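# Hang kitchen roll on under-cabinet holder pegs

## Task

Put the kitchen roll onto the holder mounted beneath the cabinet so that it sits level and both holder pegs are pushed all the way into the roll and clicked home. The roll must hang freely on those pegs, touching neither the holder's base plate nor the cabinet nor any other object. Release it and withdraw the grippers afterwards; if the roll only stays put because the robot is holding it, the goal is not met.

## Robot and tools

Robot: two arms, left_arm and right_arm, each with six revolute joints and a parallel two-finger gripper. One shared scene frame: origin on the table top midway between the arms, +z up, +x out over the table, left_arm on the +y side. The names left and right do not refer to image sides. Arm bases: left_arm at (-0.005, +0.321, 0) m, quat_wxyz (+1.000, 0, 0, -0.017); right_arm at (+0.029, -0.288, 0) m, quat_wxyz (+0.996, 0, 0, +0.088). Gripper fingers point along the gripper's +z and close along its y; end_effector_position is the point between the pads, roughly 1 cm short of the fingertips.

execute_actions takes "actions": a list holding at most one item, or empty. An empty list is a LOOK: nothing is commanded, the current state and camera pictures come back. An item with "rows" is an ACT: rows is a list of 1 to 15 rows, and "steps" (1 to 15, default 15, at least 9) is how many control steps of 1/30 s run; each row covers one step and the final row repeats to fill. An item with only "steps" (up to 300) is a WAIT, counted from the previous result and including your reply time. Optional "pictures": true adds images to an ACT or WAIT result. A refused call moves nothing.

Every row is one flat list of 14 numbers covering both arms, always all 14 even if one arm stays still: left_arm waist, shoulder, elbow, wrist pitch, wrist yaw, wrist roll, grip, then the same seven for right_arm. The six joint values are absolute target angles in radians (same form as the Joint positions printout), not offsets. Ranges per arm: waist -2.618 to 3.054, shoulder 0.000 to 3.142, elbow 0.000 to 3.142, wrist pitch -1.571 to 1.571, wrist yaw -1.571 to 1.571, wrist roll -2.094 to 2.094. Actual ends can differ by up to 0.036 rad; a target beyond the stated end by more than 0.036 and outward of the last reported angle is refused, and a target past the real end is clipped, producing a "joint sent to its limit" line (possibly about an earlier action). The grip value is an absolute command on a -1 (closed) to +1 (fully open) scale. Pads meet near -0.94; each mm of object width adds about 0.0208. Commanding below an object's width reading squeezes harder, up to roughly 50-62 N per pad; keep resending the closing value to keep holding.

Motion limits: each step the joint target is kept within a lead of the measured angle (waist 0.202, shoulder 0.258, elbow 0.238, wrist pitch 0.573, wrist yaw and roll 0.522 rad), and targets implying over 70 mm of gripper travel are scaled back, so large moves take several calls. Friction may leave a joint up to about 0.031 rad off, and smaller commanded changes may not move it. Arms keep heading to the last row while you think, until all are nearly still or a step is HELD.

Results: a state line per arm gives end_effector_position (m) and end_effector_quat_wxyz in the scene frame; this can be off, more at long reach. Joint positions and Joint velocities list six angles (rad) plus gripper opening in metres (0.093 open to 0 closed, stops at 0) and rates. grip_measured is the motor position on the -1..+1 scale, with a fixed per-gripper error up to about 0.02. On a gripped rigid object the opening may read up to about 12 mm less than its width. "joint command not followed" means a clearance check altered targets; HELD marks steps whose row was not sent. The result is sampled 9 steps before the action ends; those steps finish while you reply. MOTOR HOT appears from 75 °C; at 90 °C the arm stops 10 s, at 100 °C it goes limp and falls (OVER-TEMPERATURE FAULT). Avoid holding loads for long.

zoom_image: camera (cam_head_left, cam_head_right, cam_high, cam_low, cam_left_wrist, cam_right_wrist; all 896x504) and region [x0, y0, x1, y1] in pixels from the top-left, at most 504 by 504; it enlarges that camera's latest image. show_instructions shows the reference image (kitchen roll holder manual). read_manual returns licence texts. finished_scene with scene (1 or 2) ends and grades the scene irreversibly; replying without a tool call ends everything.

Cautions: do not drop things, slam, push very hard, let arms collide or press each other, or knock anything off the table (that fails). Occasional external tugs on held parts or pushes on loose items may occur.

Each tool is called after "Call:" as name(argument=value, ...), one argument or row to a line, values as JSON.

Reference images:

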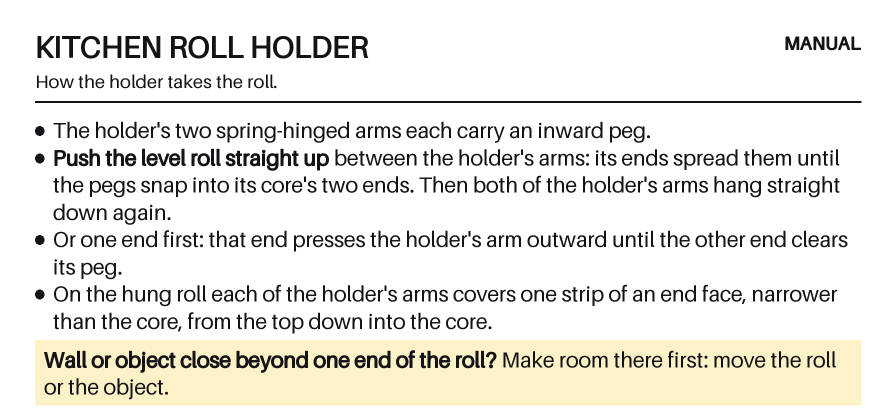

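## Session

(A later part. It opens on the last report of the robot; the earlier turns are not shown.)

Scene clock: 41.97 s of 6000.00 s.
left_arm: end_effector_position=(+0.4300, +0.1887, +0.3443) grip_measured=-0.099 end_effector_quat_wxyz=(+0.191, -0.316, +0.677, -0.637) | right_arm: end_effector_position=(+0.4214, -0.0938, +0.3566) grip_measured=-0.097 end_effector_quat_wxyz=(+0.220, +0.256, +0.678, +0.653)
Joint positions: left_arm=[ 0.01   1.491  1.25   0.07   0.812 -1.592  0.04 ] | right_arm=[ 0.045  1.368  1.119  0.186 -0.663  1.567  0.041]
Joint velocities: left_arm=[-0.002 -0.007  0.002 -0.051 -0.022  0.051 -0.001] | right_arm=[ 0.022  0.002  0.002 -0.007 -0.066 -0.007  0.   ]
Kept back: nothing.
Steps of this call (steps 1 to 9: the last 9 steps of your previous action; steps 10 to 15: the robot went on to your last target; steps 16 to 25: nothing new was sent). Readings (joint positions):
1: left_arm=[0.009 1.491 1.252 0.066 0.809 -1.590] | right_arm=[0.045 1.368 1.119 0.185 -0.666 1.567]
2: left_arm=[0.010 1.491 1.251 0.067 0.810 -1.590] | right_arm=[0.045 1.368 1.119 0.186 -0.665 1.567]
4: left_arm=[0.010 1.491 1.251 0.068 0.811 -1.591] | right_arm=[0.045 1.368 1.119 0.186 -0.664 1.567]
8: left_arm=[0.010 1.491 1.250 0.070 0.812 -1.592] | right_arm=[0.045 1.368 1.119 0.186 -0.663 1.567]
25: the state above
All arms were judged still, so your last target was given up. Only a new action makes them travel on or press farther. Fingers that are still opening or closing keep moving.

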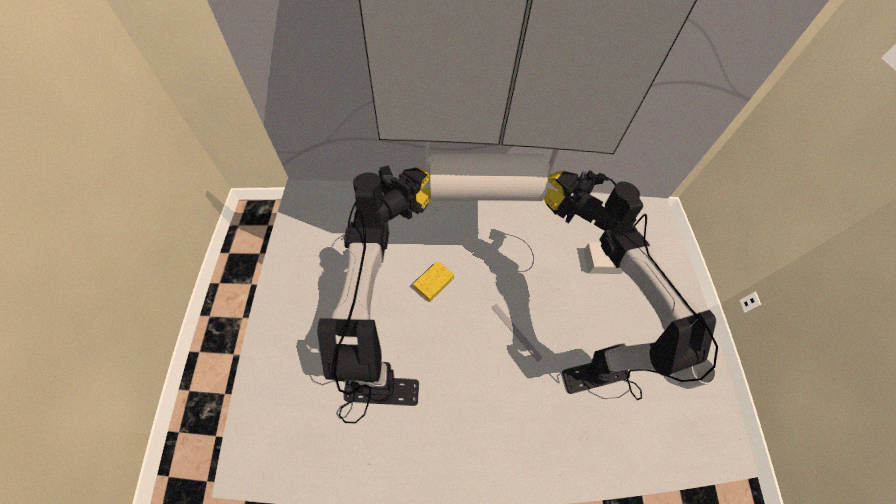

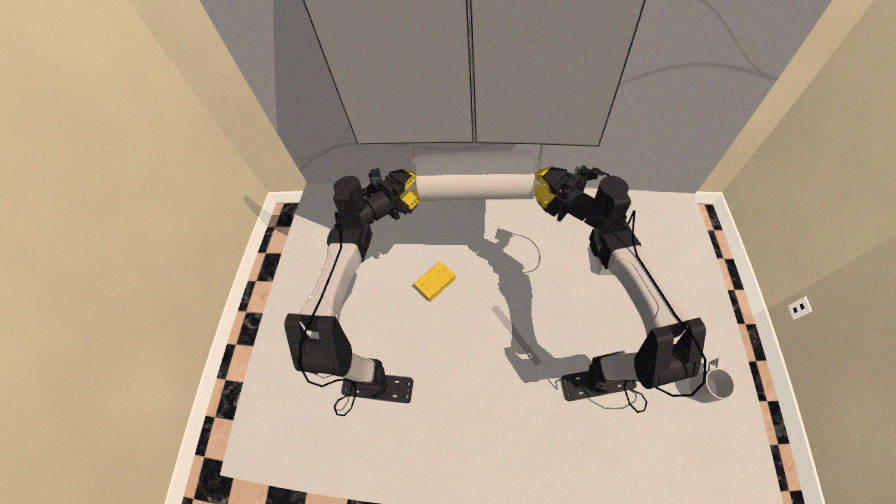

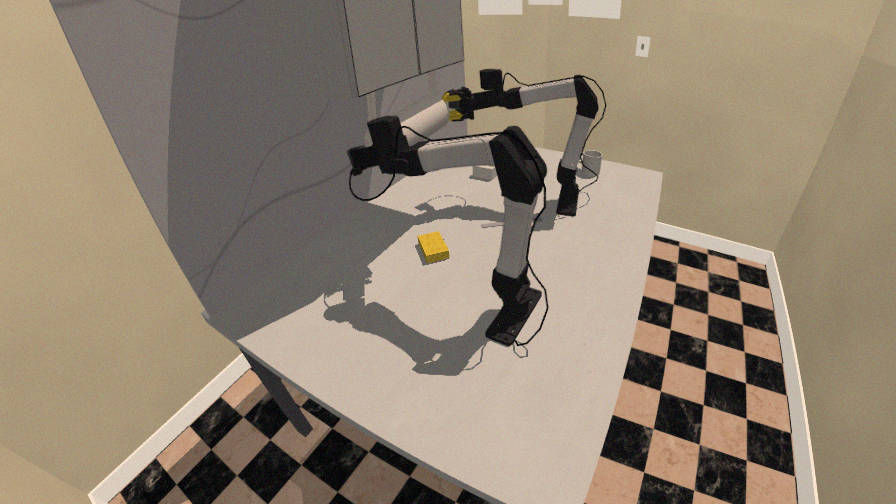

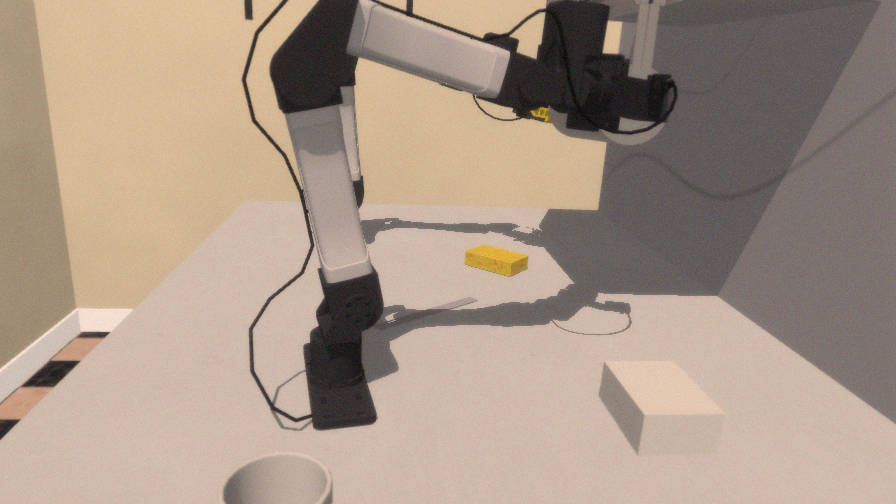

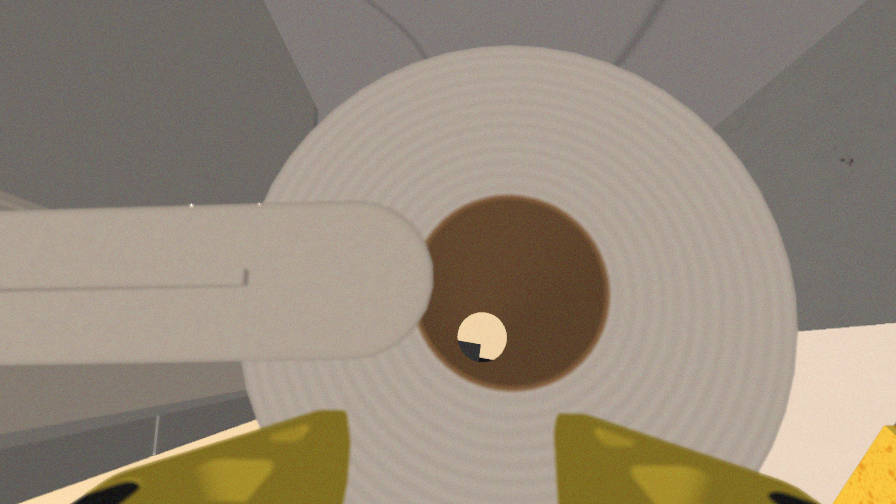

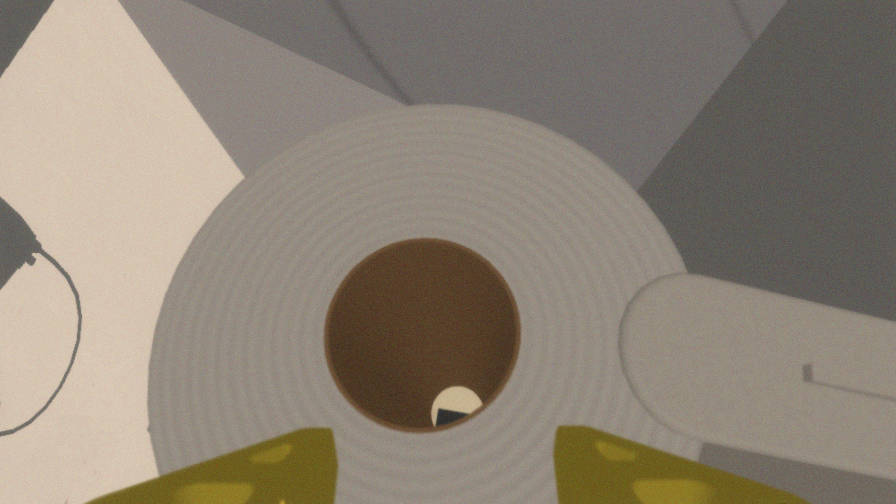

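Still on the left ramp; shift the roll toward -y to unload it.

Call:
execute_actions(
  actions=[
    {"rows":[[-0.09,1.45,1.28,0.24,1.09,-1.57,-0.1,0.1,1.375,1.165,0.25,-0.78,1.57,-0.1],[-0.1,1.45,1.28,0.24,1.09,-1.57,-0.1,0.09,1.375,1.165,0.25,-0.78,1.57,-0.1],[-0.11,1.45,1.28,0.24,1.09,-1.57,-0.1,0.08,1.375,1.165,0.25,-0.78,1.57,-0.1],[-0.12,1.45,1.28,0.24,1.09,-1.57,-0.1,0.075,1.375,1.165,0.25,-0.78,1.57,-0.1]]},
  ],
)

Call:
execute_actions(
  actions=[
    {"steps":25},
  ],
  pictures=true,
)

Scene clock: 42.67 s of 6000.00 s.
left_arm: end_effector_position=(+0.4258, +0.1789, +0.3501) grip_measured=-0.099 end_effector_quat_wxyz=(+0.188, -0.295, +0.679, -0.646) | right_arm: end_effector_position=(+0.4263, -0.1039, +0.3565) grip_measured=-0.097 end_effector_quat_wxyz=(+0.229, +0.264, +0.675, +0.650)
Joint positions: left_arm=[-0.008  1.49   1.25   0.097  0.83  -1.592  0.04 ] | right_arm=[ 0.02   1.368  1.119  0.186 -0.661  1.566  0.041]
Joint velocities: left_arm=[-0.12  -0.071 -0.007  0.388  0.125 -0.051  0.   ] | right_arm=[-0.159  0.007  0.002 -0.022  0.037 -0.022  0.   ]
Steps of this call (steps 1 to 15: nothing new was sent; steps 16 to 21: the first 6 steps of this action). Readings (joint positions):
16: left_arm=[0.010 1.491 1.250 0.071 0.815 -1.592] | right_arm=[0.045 1.368 1.119 0.186 -0.663 1.567]
17: left_arm=[0.009 1.491 1.250 0.072 0.817 -1.592] | right_arm=[0.042 1.368 1.119 0.186 -0.663 1.567]
19: left_arm=[0.002 1.491 1.250 0.074 0.821 -1.592] | right_arm=[0.033 1.368 1.119 0.186 -0.663 1.567]
21: the state above

Scene clock: 43.50 s of 6000.00 s.
left_arm: end_effector_position=(+0.4168, +0.1707, +0.3668) grip_measured=-0.099 end_effector_quat_wxyz=(+0.195, -0.256, +0.677, -0.662) | right_arm: end_effector_position=(+0.4315, -0.1110, +0.3636) grip_measured=-0.097 end_effector_quat_wxyz=(+0.248, +0.268, +0.667, +0.649)
Joint positions: left_arm=[-0.018  1.476  1.25   0.153  0.871 -1.592  0.04 ] | right_arm=[ 0.008  1.368  1.129  0.197 -0.639  1.564  0.041]
Joint velocities: left_arm=[ 0.002  0.002  0.002 -0.081 -0.051 -0.022 -0.002] | right_arm=[-0.012  0.012  0.002 -0.051 -0.051  0.037 -0.001]
Kept back: nothing.
Steps of this call (steps 1 to 9: the last 9 steps of your previous action; steps 10 to 25: the robot went on to your last target). Readings (joint positions):
1: left_arm=[-0.012 1.488 1.250 0.109 0.836 -1.592] | right_arm=[0.016 1.368 1.119 0.188 -0.659 1.566]
2: left_arm=[-0.014 1.487 1.250 0.118 0.841 -1.592] | right_arm=[0.013 1.368 1.121 0.188 -0.656 1.565]
4: left_arm=[-0.017 1.484 1.250 0.132 0.853 -1.592] | right_arm=[0.009 1.368 1.126 0.191 -0.648 1.565]
8: left_arm=[-0.018 1.477 1.250 0.150 0.869 -1.592] | right_arm=[0.008 1.368 1.129 0.197 -0.640 1.564]
25: the state above

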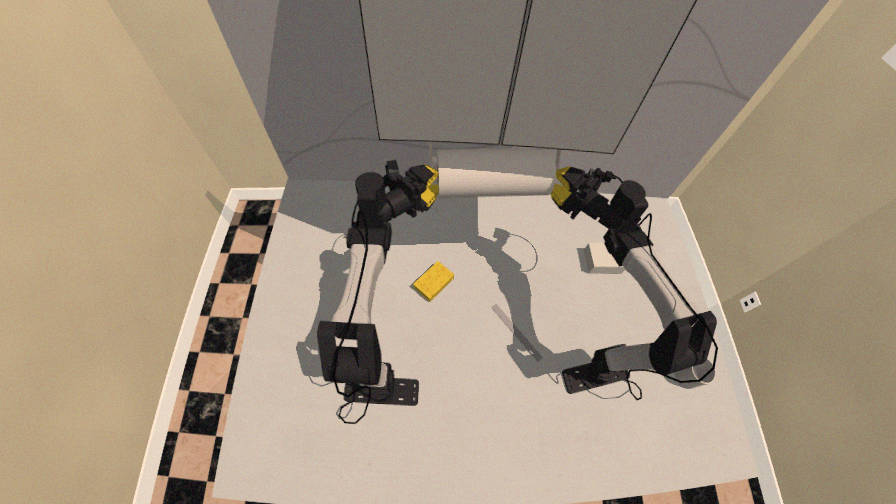

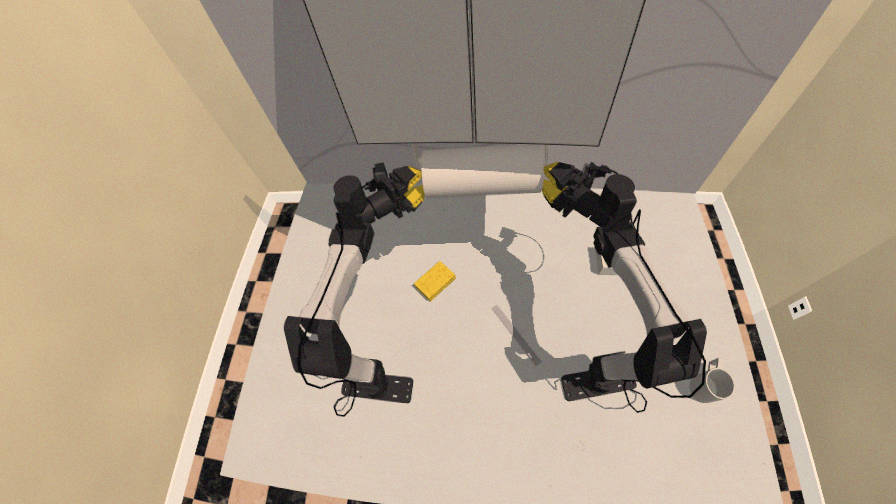

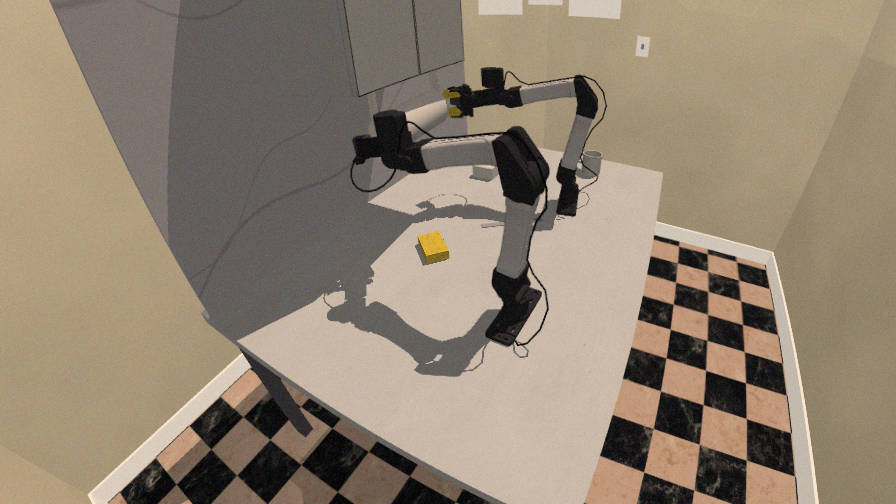

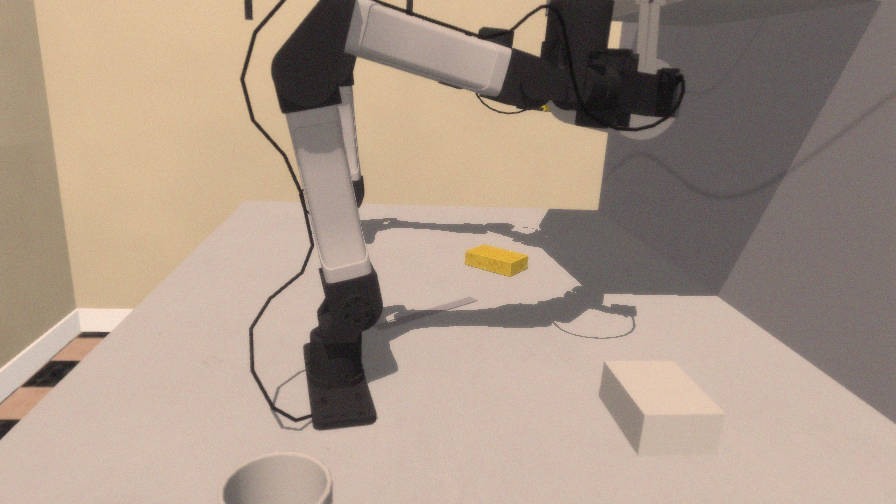

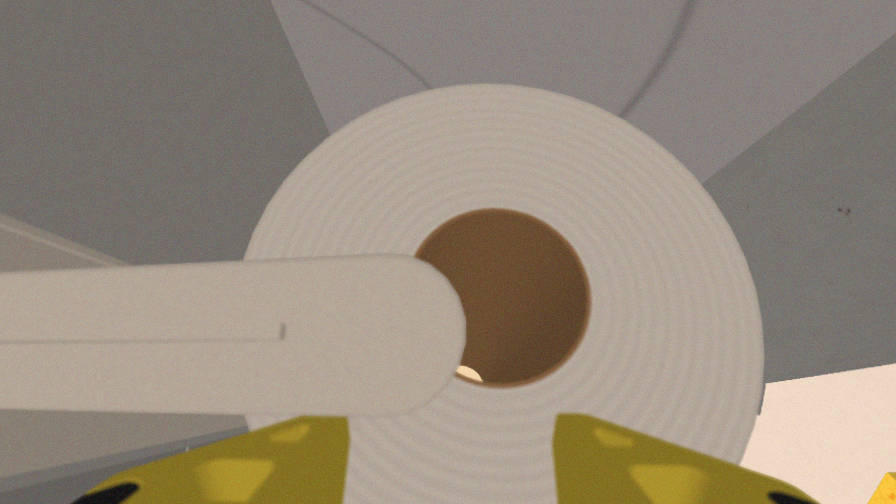

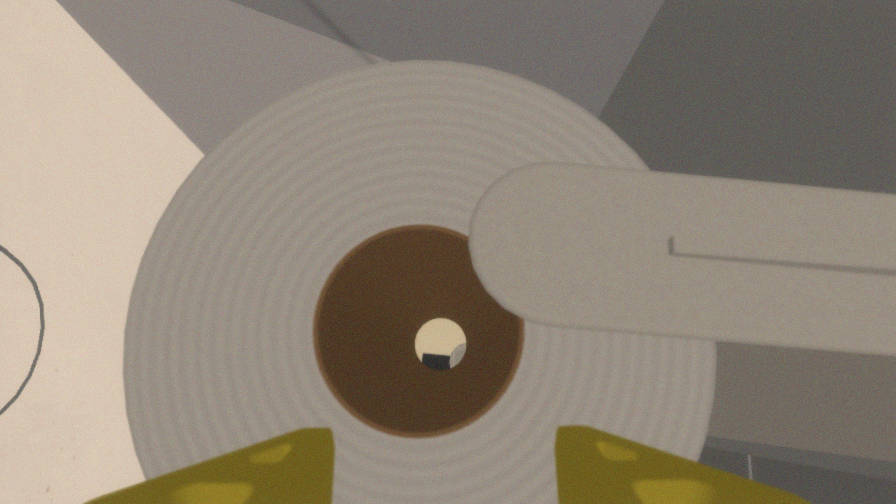

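Call:
execute_actions(
  actions=[
    {"rows":[[-0.11,1.47,1.29,0.24,1.06,-1.57,-0.1,0.09,1.375,1.165,0.25,-0.79,1.57,-0.1],[-0.1,1.485,1.3,0.24,1.04,-1.57,-0.1,0.1,1.375,1.165,0.25,-0.79,1.57,-0.1],[-0.09,1.5,1.31,0.24,1.02,-1.57,-0.1,0.11,1.375,1.165,0.25,-0.79,1.57,-0.1],[-0.08,1.5,1.31,0.24,1.0,-1.57,-0.1,0.115,1.375,1.165,0.25,-0.79,1.57,-0.1],[-0.075,1.5,1.31,0.24,1.0,-1.57,-0.1,0.115,1.375,1.165,0.25,-0.79,1.57,-0.1],[-0.075,1.5,1.31,0.24,1.0,-1.57,-0.1,0.115,1.375,1.165,0.25,-0.79,1.57,-0.1],[-0.075,1.5,1.32,0.24,1.0,-1.57,-0.1,0.115,1.375,1.18,0.25,-0.79,1.57,-0.1],[-0.075,1.5,1.33,0.24,1.0,-1.57,-0.1,0.115,1.375,1.19,0.25,-0.79,1.57,-0.1],[-0.075,1.5,1.34,0.24,1.0,-1.57,-0.1,0.115,1.375,1.2,0.25,-0.79,1.57,-0.1]]},
  ],
)

Call:
execute_actions(
  actions=[
    {"steps":25},
  ],
  pictures=true,
)

Scene clock: 44.37 s of 6000.00 s.
left_arm: end_effector_position=(+0.4269, +0.1786, +0.3678) grip_measured=-0.099 end_effector_quat_wxyz=(+0.208, -0.265, +0.672, -0.659) | right_arm: end_effector_position=(+0.4289, -0.1043, +0.3660) grip_measured=-0.097 end_effector_quat_wxyz=(+0.247, +0.261, +0.667, +0.653)
Joint positions: left_arm=[-0.003  1.496  1.271  0.158  0.852 -1.59   0.04 ] | right_arm=[ 0.027  1.368  1.129  0.208 -0.634  1.564  0.041]
Joint velocities: left_arm=[ 0.085  0.09   0.061  0.081 -0.125 -0.037 -0.001] | right_arm=[ 0.134 -0.002  0.002  0.125 -0.051  0.007  0.001]
Steps of this call (steps 1 to 15: the robot went on to your last target; steps 16 to 20: nothing new was sent; steps 21 to 26: the first 6 steps of this action). Readings (joint positions):
21: left_arm=[-0.017 1.476 1.250 0.153 0.870 -1.592] | right_arm=[0.008 1.368 1.129 0.197 -0.639 1.564]
22: left_arm=[-0.016 1.477 1.251 0.153 0.867 -1.592] | right_arm=[0.010 1.368 1.129 0.197 -0.639 1.564]
24: left_arm=[-0.011 1.487 1.263 0.154 0.860 -1.591] | right_arm=[0.017 1.368 1.129 0.200 -0.635 1.564]
26: the state above

Scene clock: 45.20 s of 6000.00 s.
left_arm: end_effector_position=(+0.4335, +0.1827, +0.3857) grip_measured=-0.099 end_effector_quat_wxyz=(+0.235, -0.256, +0.662, -0.664) | right_arm: end_effector_position=(+0.4260, -0.0998, +0.3875) grip_measured=-0.097 end_effector_quat_wxyz=(+0.259, +0.236, +0.659, +0.665)
Joint positions: left_arm=[ 0.     1.507  1.311  0.183  0.828 -1.59   0.04 ] | right_arm=[ 0.036  1.368  1.17   0.221 -0.643  1.557  0.041]
Joint velocities: left_arm=[ 0.002  0.002 -0.007  0.007  0.051 -0.007 -0.   ] | right_arm=[ 0.002  0.022 -0.002 -0.037 -0.022 -0.007  0.001]
Kept back: nothing.
Steps of this call (steps 1 to 9: the last 9 steps of your previous action; steps 10 to 25: the robot went on to your last target). Readings (joint positions):
1: left_arm=[-0.001 1.499 1.273 0.159 0.849 -1.590] | right_arm=[0.030 1.368 1.132 0.209 -0.634 1.564]
2: left_arm=[0.000 1.502 1.277 0.159 0.847 -1.590] | right_arm=[0.033 1.368 1.137 0.208 -0.634 1.564]
4: left_arm=[0.000 1.507 1.290 0.159 0.841 -1.590] | right_arm=[0.034 1.368 1.150 0.204 -0.634 1.563]
8: left_arm=[0.000 1.507 1.304 0.170 0.837 -1.590] | right_arm=[0.034 1.368 1.170 0.210 -0.638 1.558]
25: the state above

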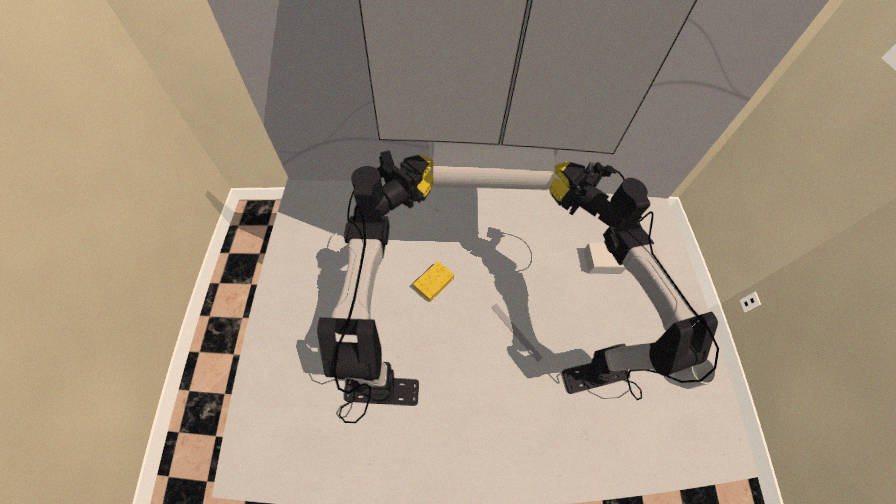

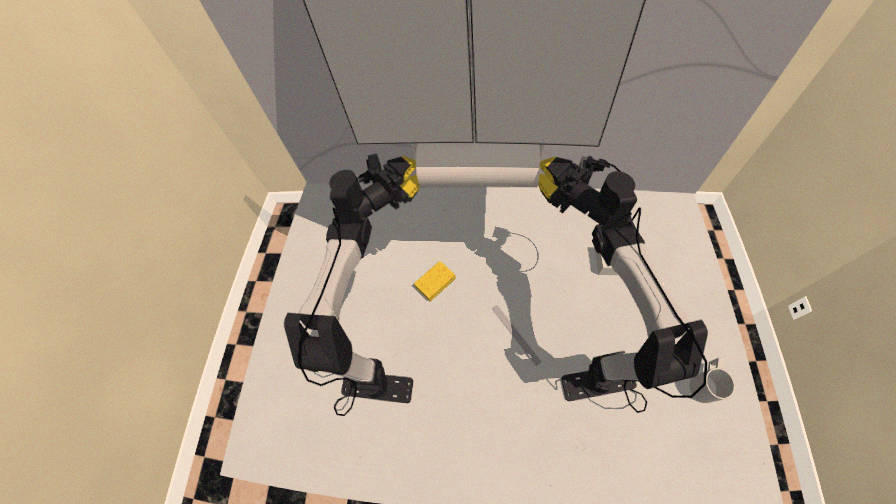

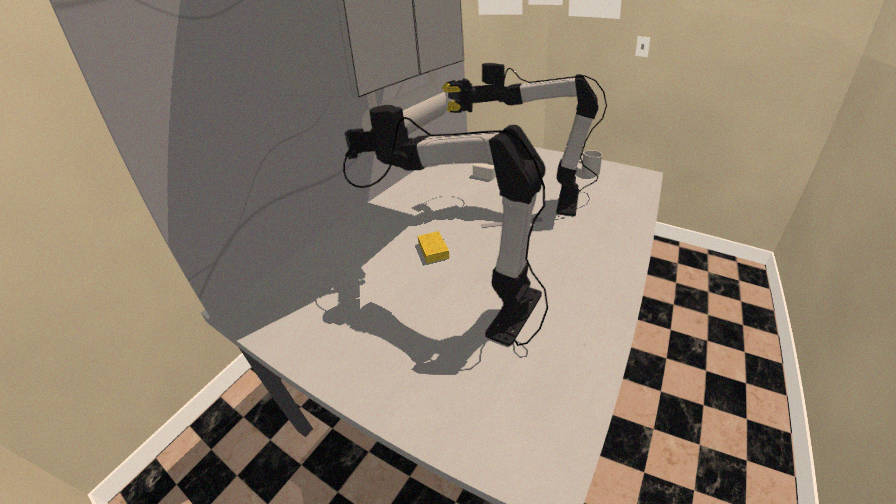

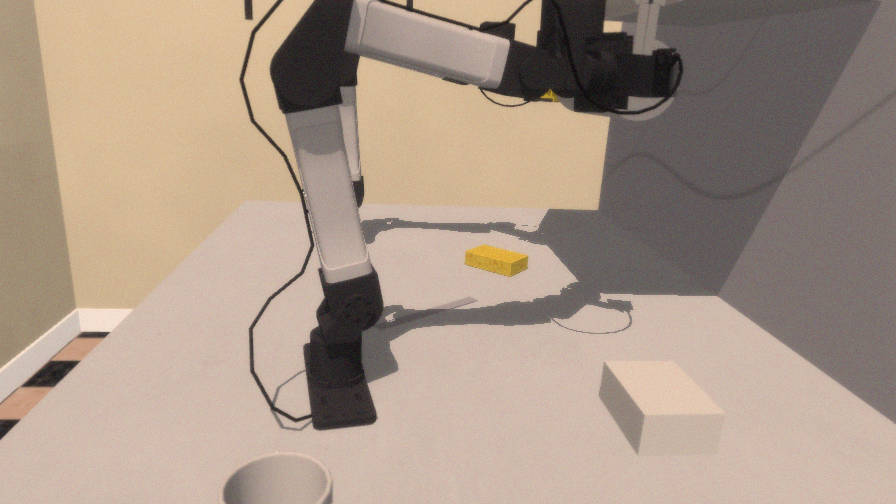

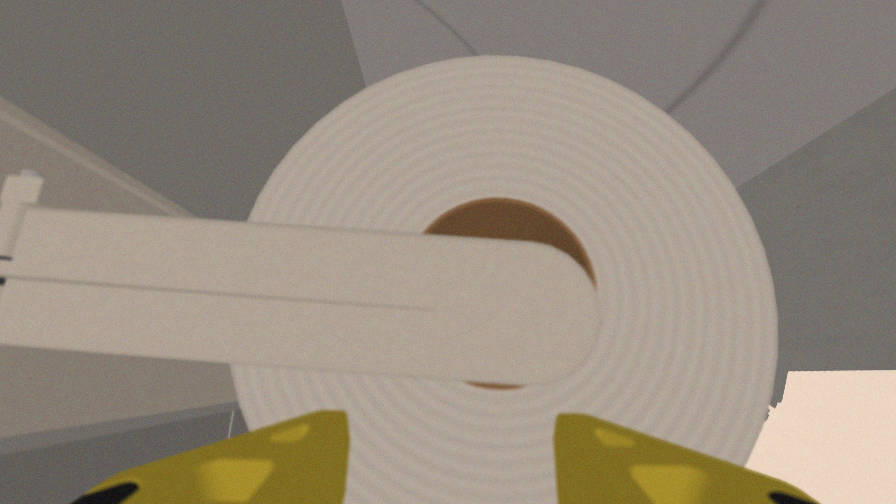

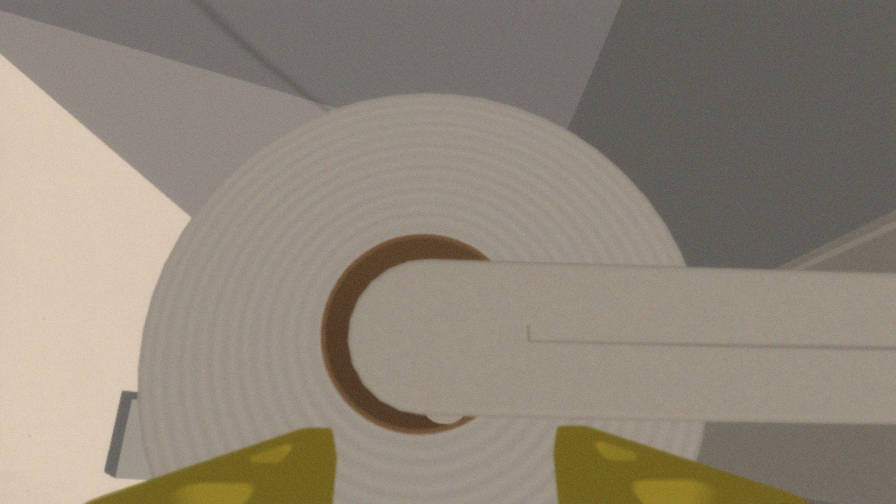

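Both appear in. Release.

Call:
execute_actions(
  actions=[
    {"rows":[[-0.05,1.5,1.32,0.22,0.95,-1.57,-0.1,0.09,1.36,1.17,0.22,-0.75,1.57,-0.1],[-0.03,1.5,1.32,0.21,0.91,-1.57,-0.1,0.07,1.36,1.16,0.21,-0.72,1.57,-0.1],[-0.01,1.5,1.32,0.2,0.87,-1.57,-0.1,0.05,1.36,1.16,0.21,-0.69,1.57,-0.1],[0.01,1.49,1.31,0.2,0.85,-1.57,-0.1,0.03,1.35,1.15,0.21,-0.68,1.57,-0.1],[0.03,1.48,1.3,0.2,0.85,-1.57,-0.1,0.01,1.33,1.13,0.21,-0.68,1.57,-0.1],[0.06,1.46,1.28,0.2,0.85,-1.57,-0.1,-0.02,1.3,1.1,0.21,-0.68,1.57,-0.1]]},
  ],
)

Call:
execute_actions(
  actions=[
    {"rows":[[0.25,1.0,0.85,0.2,0.6,-1.57,-0.1,-0.3,0.9,0.72,0.21,-0.5,1.57,-0.1]]},
  ],
)

Call:
execute_actions(
  actions=[
    {"steps":20},
  ],
  pictures=true,
)

Scene clock: 45.97 s of 6000.00 s.
left_arm: end_effector_position=(+0.4359, +0.1931, +0.3854) grip_measured=-0.099 end_effector_quat_wxyz=(+0.245, -0.264, +0.660, -0.659) | right_arm: end_effector_position=(+0.4250, -0.1056, +0.3831) grip_measured=-0.097 end_effector_quat_wxyz=(+0.257, +0.244, +0.661, +0.662)
Joint positions: left_arm=[ 0.023  1.503  1.308  0.18   0.825 -1.584  0.04 ] | right_arm=[ 0.02   1.357  1.155  0.212 -0.651  1.559  0.041]
Joint velocities: left_arm=[ 0.227 -0.193 -0.173  0.051  0.095  0.007  0.   ] | right_arm=[-0.305 -0.369 -0.452 -0.007 -0.256  0.095  0.   ]
Steps of this call (steps 1 to 15: the robot went on to your last target; steps 16 to 17: nothing new was sent; steps 18 to 23: the first 6 steps of this action). Readings (joint positions):
18: left_arm=[0.002 1.507 1.311 0.183 0.825 -1.590] | right_arm=[0.035 1.368 1.170 0.220 -0.641 1.557]
19: left_arm=[0.005 1.507 1.311 0.182 0.822 -1.590] | right_arm=[0.035 1.368 1.170 0.219 -0.640 1.557]
21: left_arm=[0.012 1.507 1.311 0.178 0.818 -1.587] | right_arm=[0.032 1.368 1.170 0.213 -0.641 1.558]
23: the state above

Scene clock: 46.47 s of 6000.00 s.
left_arm: end_effector_position=(+0.3642, +0.2983, +0.3602) grip_measured=-0.099 end_effector_quat_wxyz=(+0.375, -0.381, +0.597, -0.598) | right_arm: end_effector_position=(+0.3726, -0.2367, +0.3565) grip_measured=-0.097 end_effector_quat_wxyz=(+0.394, +0.361, +0.592, +0.603)
Joint positions: left_arm=[ 0.256  1.086  0.902  0.179  0.665 -1.576  0.04 ] | right_arm=[-0.284  0.953  0.784  0.215 -0.551  1.563  0.041]
Joint velocities: left_arm=[ 0.232 -1.917 -1.243 -0.286 -0.549 -0.051 -0.001] | right_arm=[-0.662 -1.443 -1.067 -0.168  0.403 -0.037  0.   ]
Steps of this call (steps 1 to 9: the last 9 steps of your previous action; steps 10 to 15: the first 6 steps of this action). Readings (joint positions):
10: left_arm=[0.072 1.450 1.264 0.199 0.818 -1.577] | right_arm=[-0.032 1.287 1.095 0.224 -0.657 1.562]
11: left_arm=[0.108 1.396 1.197 0.198 0.789 -1.577] | right_arm=[-0.077 1.231 1.033 0.224 -0.638 1.562]
13: left_arm=[0.205 1.247 1.037 0.195 0.718 -1.576] | right_arm=[-0.198 1.089 0.897 0.220 -0.593 1.563]
15: the state above

Scene clock: 47.13 s of 6000.00 s.
left_arm: end_effector_position=(+0.3448, +0.3019, +0.3789) grip_measured=-0.099 end_effector_quat_wxyz=(+0.417, -0.372, +0.576, -0.596) | right_arm: end_effector_position=(+0.3644, -0.2474, +0.3569) grip_measured=-0.097 end_effector_quat_wxyz=(+0.418, +0.373, +0.577, +0.595)
Joint positions: left_arm=[ 0.256  0.989  0.866  0.195  0.608 -1.576  0.04 ] | right_arm=[-0.299  0.899  0.749  0.215 -0.507  1.563  0.041]
Joint velocities: left_arm=[ 0.012 -0.022  0.002 -0.051  0.022 -0.051  0.001] | right_arm=[-0.002 -0.012  0.002 -0.051  0.037 -0.037 -0.   ]
Kept back: nothing.
Steps of this call (steps 1 to 9: the last 9 steps of your previous action; steps 10 to 20: the robot went on to your last target). Readings (joint positions):
1: left_arm=[0.258 1.034 0.874 0.175 0.653 -1.576] | right_arm=[-0.297 0.917 0.759 0.214 -0.540 1.563]
2: left_arm=[0.256 1.006 0.866 0.176 0.647 -1.576] | right_arm=[-0.299 0.902 0.750 0.214 -0.532 1.563]
4: left_arm=[0.256 0.989 0.866 0.194 0.635 -1.576] | right_arm=[-0.299 0.899 0.749 0.216 -0.524 1.563]
8: left_arm=[0.256 0.989 0.866 0.195 0.618 -1.576] | right_arm=[-0.299 0.899 0.749 0.215 -0.513 1.563]
20: the state above

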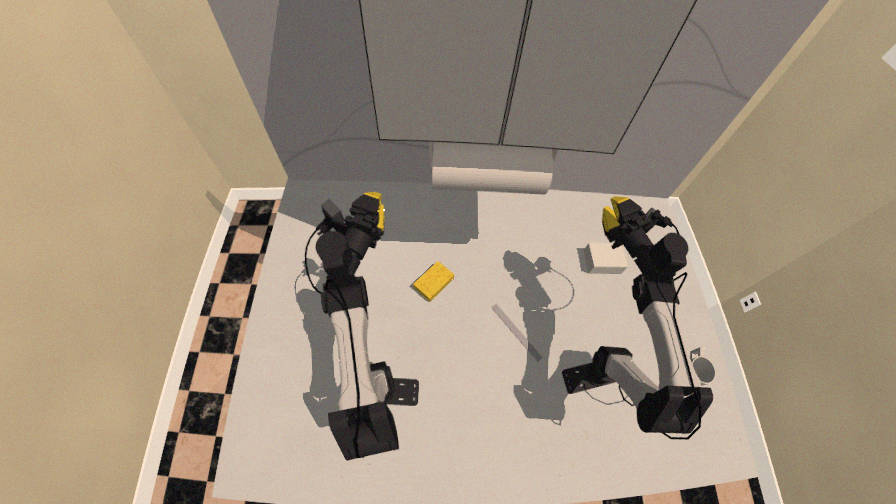

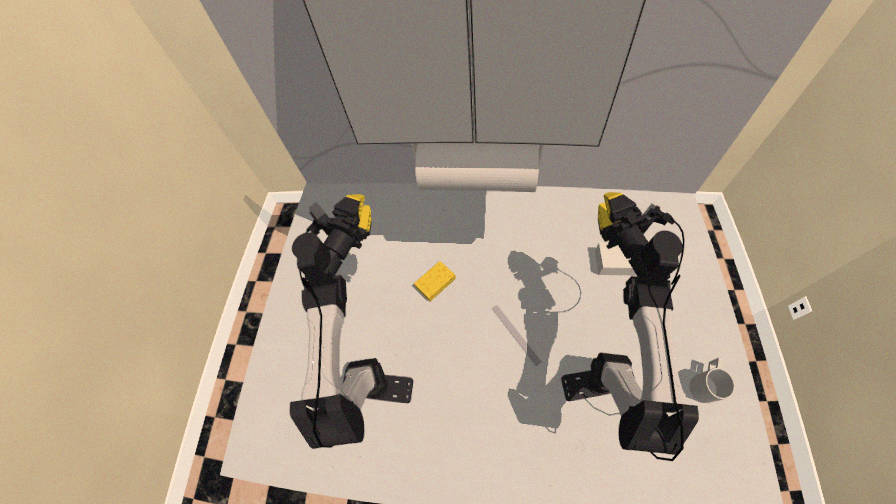

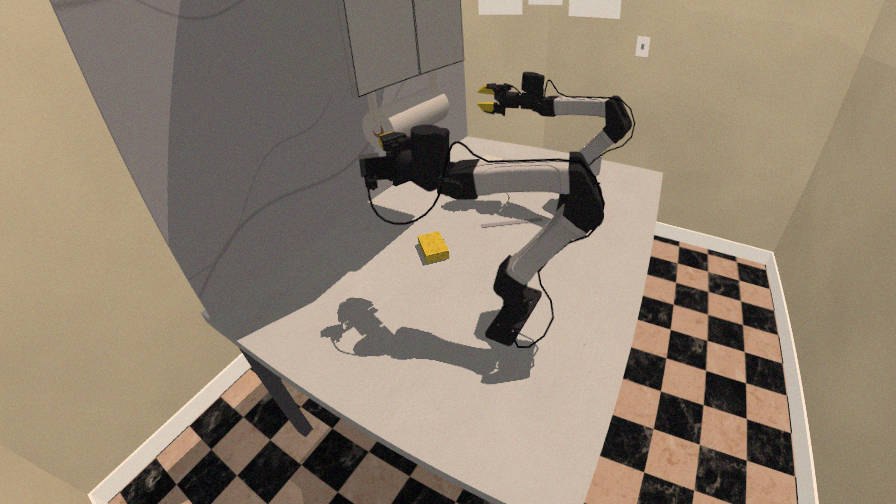

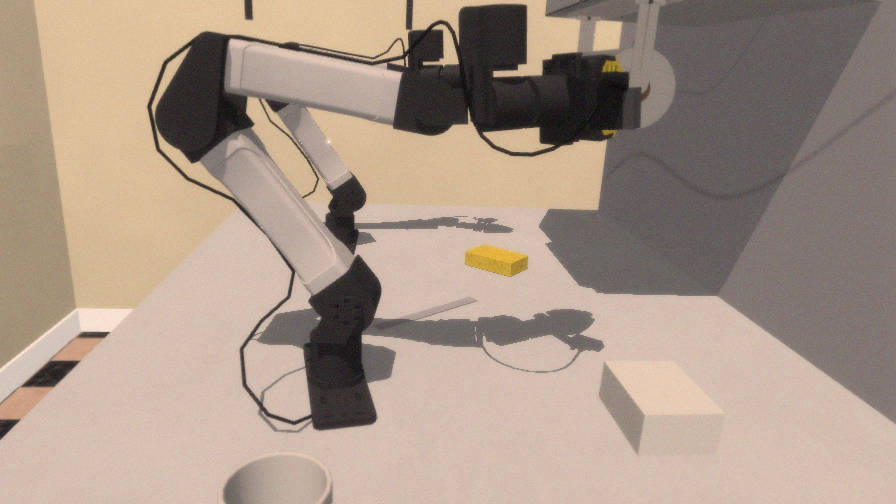

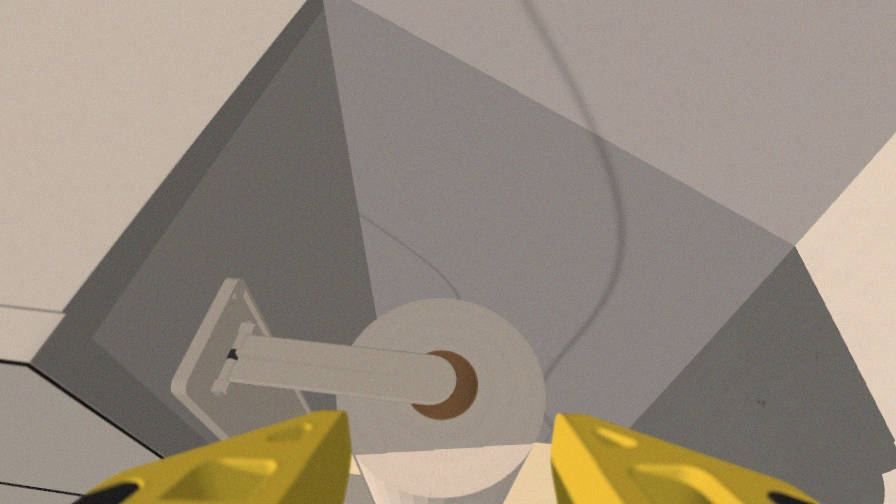

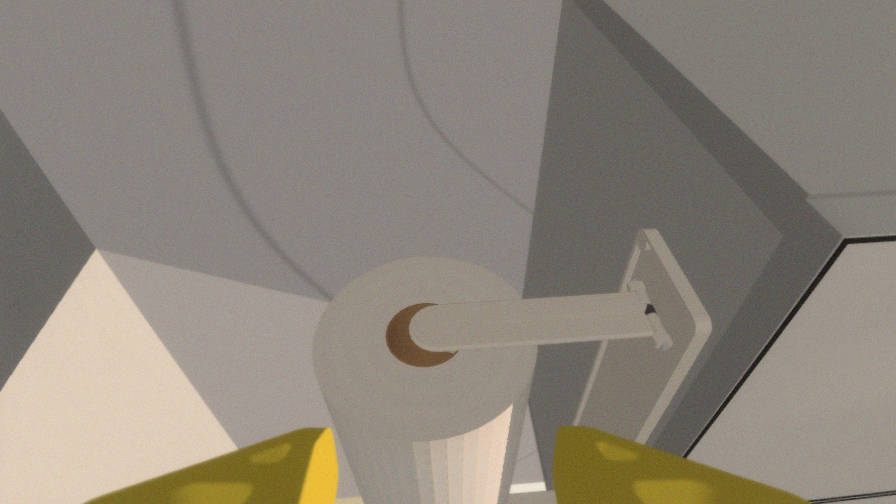

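Call:
finished_scene(
  scene=1,
)

The scene is finished: the task was done.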